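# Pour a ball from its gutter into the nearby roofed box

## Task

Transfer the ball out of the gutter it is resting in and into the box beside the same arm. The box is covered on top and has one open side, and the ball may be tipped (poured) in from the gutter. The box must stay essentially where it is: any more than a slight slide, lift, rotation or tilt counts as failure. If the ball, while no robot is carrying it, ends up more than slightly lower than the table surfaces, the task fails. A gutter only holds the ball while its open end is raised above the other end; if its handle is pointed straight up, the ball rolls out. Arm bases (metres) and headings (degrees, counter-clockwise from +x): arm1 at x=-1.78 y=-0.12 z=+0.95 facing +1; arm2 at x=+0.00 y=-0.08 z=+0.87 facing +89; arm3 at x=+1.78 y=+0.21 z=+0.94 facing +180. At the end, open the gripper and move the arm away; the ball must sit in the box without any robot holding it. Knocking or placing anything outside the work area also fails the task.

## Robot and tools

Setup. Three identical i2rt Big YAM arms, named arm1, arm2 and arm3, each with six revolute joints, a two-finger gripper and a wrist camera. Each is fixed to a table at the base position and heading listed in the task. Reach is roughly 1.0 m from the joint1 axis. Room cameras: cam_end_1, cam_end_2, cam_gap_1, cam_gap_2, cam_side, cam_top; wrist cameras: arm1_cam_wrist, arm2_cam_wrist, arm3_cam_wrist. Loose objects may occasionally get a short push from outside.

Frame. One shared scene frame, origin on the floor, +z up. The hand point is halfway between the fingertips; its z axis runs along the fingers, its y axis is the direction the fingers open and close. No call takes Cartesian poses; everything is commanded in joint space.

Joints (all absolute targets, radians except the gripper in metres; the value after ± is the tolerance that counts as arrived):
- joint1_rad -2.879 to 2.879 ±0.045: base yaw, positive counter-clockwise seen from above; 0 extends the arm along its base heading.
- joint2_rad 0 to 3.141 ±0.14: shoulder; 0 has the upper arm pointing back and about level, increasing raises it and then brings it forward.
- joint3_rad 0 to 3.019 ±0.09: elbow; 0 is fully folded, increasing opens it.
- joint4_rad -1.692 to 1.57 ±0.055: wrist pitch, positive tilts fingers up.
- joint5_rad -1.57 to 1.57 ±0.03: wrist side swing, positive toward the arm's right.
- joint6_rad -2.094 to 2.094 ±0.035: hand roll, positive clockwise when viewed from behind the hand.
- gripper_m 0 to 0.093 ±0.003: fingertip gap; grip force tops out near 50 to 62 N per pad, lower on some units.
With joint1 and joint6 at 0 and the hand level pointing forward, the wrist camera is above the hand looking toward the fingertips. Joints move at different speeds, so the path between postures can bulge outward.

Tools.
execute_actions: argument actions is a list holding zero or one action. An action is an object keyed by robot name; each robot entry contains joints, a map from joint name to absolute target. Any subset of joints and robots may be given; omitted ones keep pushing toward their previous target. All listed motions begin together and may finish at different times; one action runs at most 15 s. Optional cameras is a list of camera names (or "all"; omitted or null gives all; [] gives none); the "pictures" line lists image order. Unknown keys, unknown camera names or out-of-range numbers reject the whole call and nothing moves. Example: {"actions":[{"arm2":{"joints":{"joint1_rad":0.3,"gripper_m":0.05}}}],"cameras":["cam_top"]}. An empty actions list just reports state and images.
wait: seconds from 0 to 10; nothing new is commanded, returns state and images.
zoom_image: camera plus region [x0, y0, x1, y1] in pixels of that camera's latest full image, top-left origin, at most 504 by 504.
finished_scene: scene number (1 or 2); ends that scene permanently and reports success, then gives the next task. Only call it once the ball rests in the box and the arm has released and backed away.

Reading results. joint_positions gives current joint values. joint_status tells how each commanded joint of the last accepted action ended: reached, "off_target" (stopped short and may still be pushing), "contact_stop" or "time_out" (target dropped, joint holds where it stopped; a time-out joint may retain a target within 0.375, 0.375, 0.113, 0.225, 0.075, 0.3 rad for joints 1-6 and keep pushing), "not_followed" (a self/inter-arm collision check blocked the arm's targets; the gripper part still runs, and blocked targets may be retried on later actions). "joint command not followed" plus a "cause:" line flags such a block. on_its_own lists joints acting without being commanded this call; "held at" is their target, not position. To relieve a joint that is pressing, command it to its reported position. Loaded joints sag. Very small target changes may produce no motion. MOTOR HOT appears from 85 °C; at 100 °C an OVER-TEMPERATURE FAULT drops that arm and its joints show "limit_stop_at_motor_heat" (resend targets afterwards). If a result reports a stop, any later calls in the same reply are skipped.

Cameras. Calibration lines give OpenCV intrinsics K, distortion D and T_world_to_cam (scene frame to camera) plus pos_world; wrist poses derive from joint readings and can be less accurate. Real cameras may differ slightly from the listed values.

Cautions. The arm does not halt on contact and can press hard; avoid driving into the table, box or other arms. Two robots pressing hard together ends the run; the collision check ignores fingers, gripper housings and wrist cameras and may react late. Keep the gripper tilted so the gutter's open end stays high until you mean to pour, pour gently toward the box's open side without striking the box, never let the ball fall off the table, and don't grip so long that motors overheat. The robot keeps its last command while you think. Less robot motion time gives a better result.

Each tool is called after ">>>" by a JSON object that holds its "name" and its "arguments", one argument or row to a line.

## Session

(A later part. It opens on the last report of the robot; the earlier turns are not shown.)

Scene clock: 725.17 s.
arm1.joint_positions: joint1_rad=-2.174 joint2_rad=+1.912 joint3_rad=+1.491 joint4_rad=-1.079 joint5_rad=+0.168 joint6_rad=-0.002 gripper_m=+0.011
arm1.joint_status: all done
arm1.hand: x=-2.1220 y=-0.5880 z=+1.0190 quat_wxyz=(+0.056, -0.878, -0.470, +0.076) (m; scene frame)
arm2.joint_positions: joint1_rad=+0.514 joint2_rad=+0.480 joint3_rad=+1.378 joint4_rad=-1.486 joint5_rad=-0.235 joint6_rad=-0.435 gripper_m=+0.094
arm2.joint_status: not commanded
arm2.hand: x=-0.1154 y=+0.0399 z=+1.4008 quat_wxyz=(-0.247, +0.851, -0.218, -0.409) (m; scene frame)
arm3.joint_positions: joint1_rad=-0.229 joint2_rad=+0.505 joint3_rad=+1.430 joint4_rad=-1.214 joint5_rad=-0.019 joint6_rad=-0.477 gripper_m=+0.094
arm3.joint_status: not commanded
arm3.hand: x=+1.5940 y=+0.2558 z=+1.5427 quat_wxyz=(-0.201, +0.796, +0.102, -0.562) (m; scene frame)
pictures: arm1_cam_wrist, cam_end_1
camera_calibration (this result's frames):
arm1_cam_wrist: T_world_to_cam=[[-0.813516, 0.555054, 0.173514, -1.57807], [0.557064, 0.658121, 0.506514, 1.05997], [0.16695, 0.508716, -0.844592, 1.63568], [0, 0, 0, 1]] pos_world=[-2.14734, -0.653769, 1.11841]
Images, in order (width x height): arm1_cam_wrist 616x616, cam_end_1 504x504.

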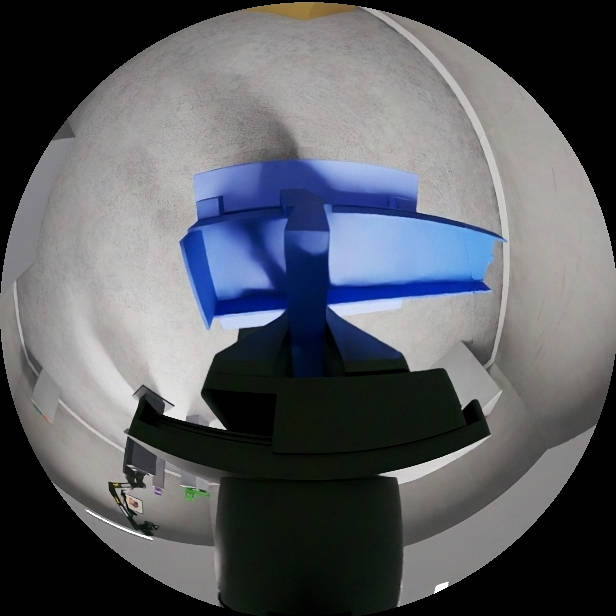

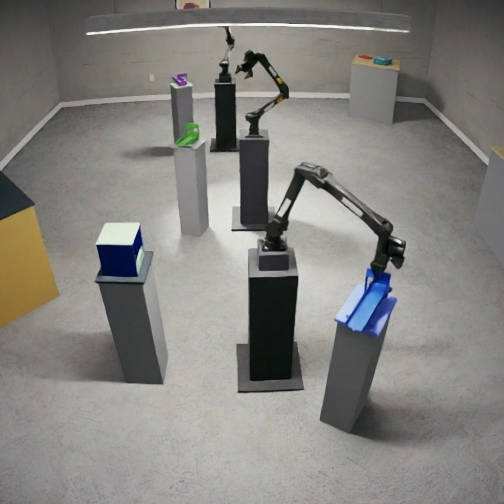

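>>> {"name": "execute_actions", "arguments": {
  "actions": [
    {"arm1":{"joints":{"joint2_rad":2.0,"joint3_rad":1.478,"joint4_rad":-1.068}}}
  ],
  "cameras": ["arm1_cam_wrist", "cam_end_1"]
}}

Scene clock: 735.53 s.
arm1.joint_positions: joint1_rad=-2.169 joint2_rad=+1.988 joint3_rad=+1.474 joint4_rad=-1.077 joint5_rad=+0.177 joint6_rad=-0.001 gripper_m=+0.011
arm1.joint_status: all done
arm1.hand: x=-2.1143 y=-0.5779 z=+0.9716 quat_wxyz=(+0.081, -0.875, -0.475, +0.038) (m; scene frame)
arm2.joint_positions: joint1_rad=+0.514 joint2_rad=+0.480 joint3_rad=+1.378 joint4_rad=-1.486 joint5_rad=-0.235 joint6_rad=-0.435 gripper_m=+0.094
arm2.joint_status: not commanded
arm2.hand: x=-0.1154 y=+0.0399 z=+1.4008 quat_wxyz=(-0.247, +0.851, -0.218, -0.409) (m; scene frame)
arm3.joint_positions: joint1_rad=-0.229 joint2_rad=+0.505 joint3_rad=+1.430 joint4_rad=-1.214 joint5_rad=-0.019 joint6_rad=-0.477 gripper_m=+0.094
arm3.joint_status: not commanded
arm3.hand: x=+1.5940 y=+0.2558 z=+1.5427 quat_wxyz=(-0.201, +0.796, +0.102, -0.562) (m; scene frame)
pictures: arm1_cam_wrist, cam_end_1
camera_calibration (this result's frames):
arm1_cam_wrist: T_world_to_cam=[[-0.82282, 0.537927, 0.183308, -1.60825], [0.532014, 0.615694, 0.581276, 0.922918], [0.199822, 0.575808, -0.79279, 1.64711], [0, 0, 0, 1]] pos_world=[-2.14343, -0.651533, 1.06415]
Images, in order (width x height): arm1_cam_wrist 616x616, cam_end_1 504x504.

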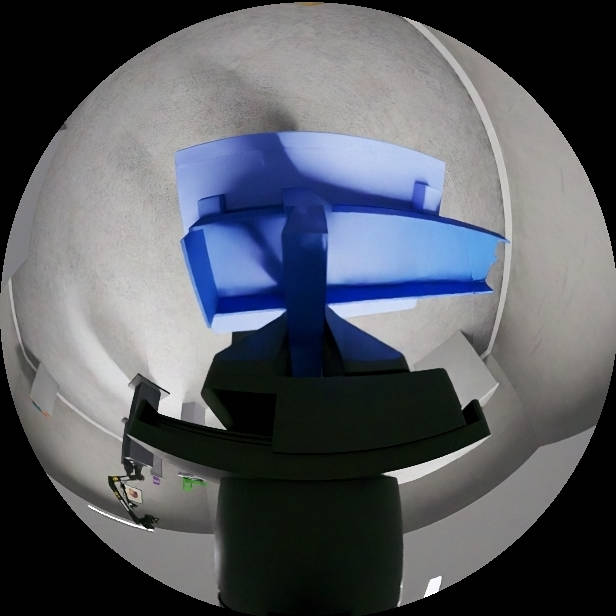

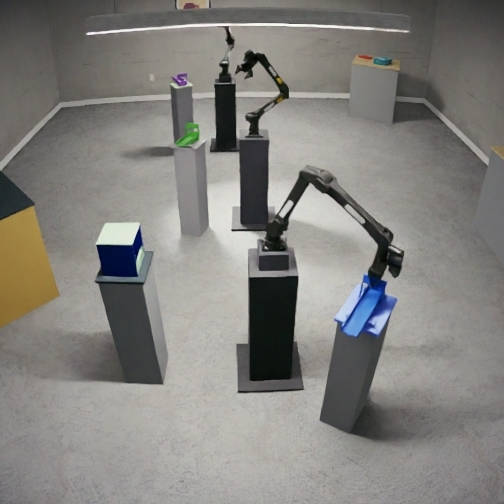

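The gutter is resting on its table again; releasing it and lifting away.

>>> {"name": "execute_actions", "arguments": {
  "actions": [
    {"arm1":{"joints":{"joint2_rad":1.988,"gripper_m":0.055}}}
  ],
  "cameras": ["arm1_cam_wrist"]
}}

>>> {"name": "execute_actions", "arguments": {
  "actions": [
    {"arm1":{"joints":{"joint2_rad":1.55}}}
  ],
  "cameras": ["arm1_cam_wrist", "cam_end_1", "cam_side"]
}}

Scene clock: 743.13 s.
arm1.joint_positions: joint1_rad=-2.169 joint2_rad=+1.988 joint3_rad=+1.474 joint4_rad=-1.077 joint5_rad=+0.173 joint6_rad=-0.001 gripper_m=+0.055
arm1.joint_status: all done
arm1.hand: x=-2.1138 y=-0.5783 z=+0.9715 quat_wxyz=(+0.080, -0.875, -0.475, +0.038) (m; scene frame)
arm2.joint_positions: joint1_rad=+0.514 joint2_rad=+0.480 joint3_rad=+1.378 joint4_rad=-1.486 joint5_rad=-0.235 joint6_rad=-0.435 gripper_m=+0.094
arm2.joint_status: not commanded
arm2.hand: x=-0.1154 y=+0.0399 z=+1.4008 quat_wxyz=(-0.247, +0.851, -0.218, -0.409) (m; scene frame)
arm3.joint_positions: joint1_rad=-0.229 joint2_rad=+0.505 joint3_rad=+1.430 joint4_rad=-1.214 joint5_rad=-0.019 joint6_rad=-0.477 gripper_m=+0.094
arm3.joint_status: not commanded
arm3.hand: x=+1.5940 y=+0.2558 z=+1.5427 quat_wxyz=(-0.201, +0.796, +0.102, -0.562) (m; scene frame)
pictures: arm1_cam_wrist
camera_calibration (this result's frames):
arm1_cam_wrist: T_world_to_cam=[[-0.823287, 0.538352, 0.179932, -1.60512], [0.530483, 0.616954, 0.581339, 0.920421], [0.201956, 0.57406, -0.793517, 1.65137], [0, 0, 0, 1]] pos_world=[-2.14324, -0.651723, 1.06412]
Images, in order (width x height): arm1_cam_wrist 616x616.

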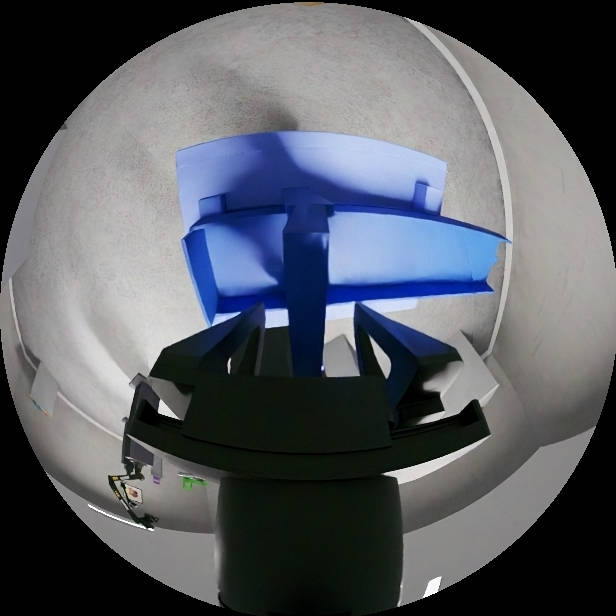

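Scene clock: 744.53 s.
arm1.joint_positions: joint1_rad=-2.169 joint2_rad=+1.531 joint3_rad=+1.463 joint4_rad=-1.076 joint5_rad=+0.173 joint6_rad=-0.001 gripper_m=+0.055
arm1.joint_status: all done
arm1.hand: x=-2.1069 y=-0.5693 z=+1.2171 quat_wxyz=(-0.027, -0.864, -0.447, +0.231) (m; scene frame)
arm2.joint_positions: joint1_rad=+0.514 joint2_rad=+0.480 joint3_rad=+1.378 joint4_rad=-1.486 joint5_rad=-0.235 joint6_rad=-0.435 gripper_m=+0.094
arm2.joint_status: not commanded
arm2.hand: x=-0.1154 y=+0.0399 z=+1.4008 quat_wxyz=(-0.247, +0.851, -0.218, -0.409) (m; scene frame)
arm3.joint_positions: joint1_rad=-0.229 joint2_rad=+0.505 joint3_rad=+1.430 joint4_rad=-1.214 joint5_rad=-0.019 joint6_rad=-0.477 gripper_m=+0.094
arm3.joint_status: not commanded
arm3.hand: x=+1.5940 y=+0.2558 z=+1.5427 quat_wxyz=(-0.201, +0.796, +0.102, -0.562) (m; scene frame)
pictures: arm1_cam_wrist, cam_end_1, cam_side
camera_calibration (this result's frames):
arm1_cam_wrist: T_world_to_cam=[[-0.781983, 0.602011, 0.161508, -1.50276], [0.623075, 0.761953, 0.176648, 1.53859], [-0.0167176, 0.238767, -0.970933, 1.40402], [0, 0, 0, 1]] pos_world=[-2.11032, -0.602885, 1.33413]
Images, in order (width x height): arm1_cam_wrist 616x616, cam_end_1 504x504, cam_side 504x504.

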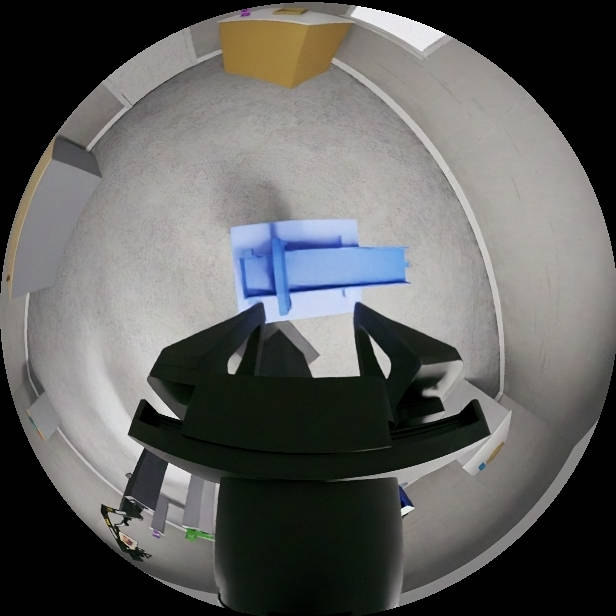

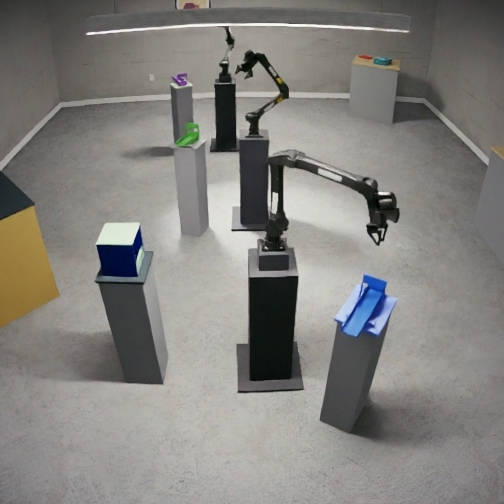

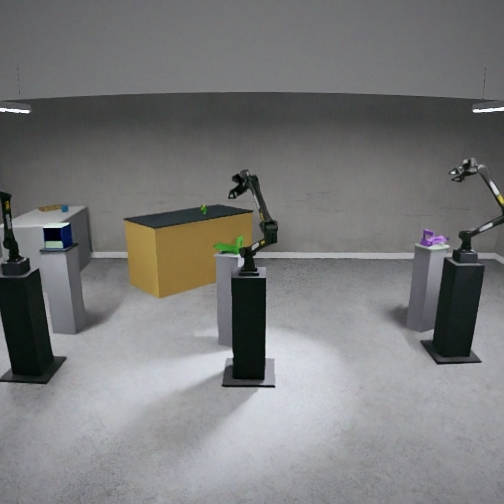

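>>> {"name": "zoom_image", "arguments": {
  "camera": "cam_side",
  "region": [25, 205, 95, 265]
}}

Region (25, 205, 95, 265) of cam_side's 504x504 image, scaled by 7.200, with more detail than that image has; it fills the top 432 rows of this view, and the rest is white.

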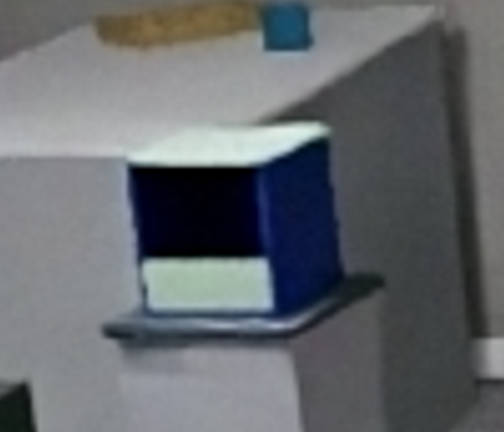

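>>> {"name": "finished_scene", "arguments": {
  "scene": 2
}}

The scene is finished: the task was done.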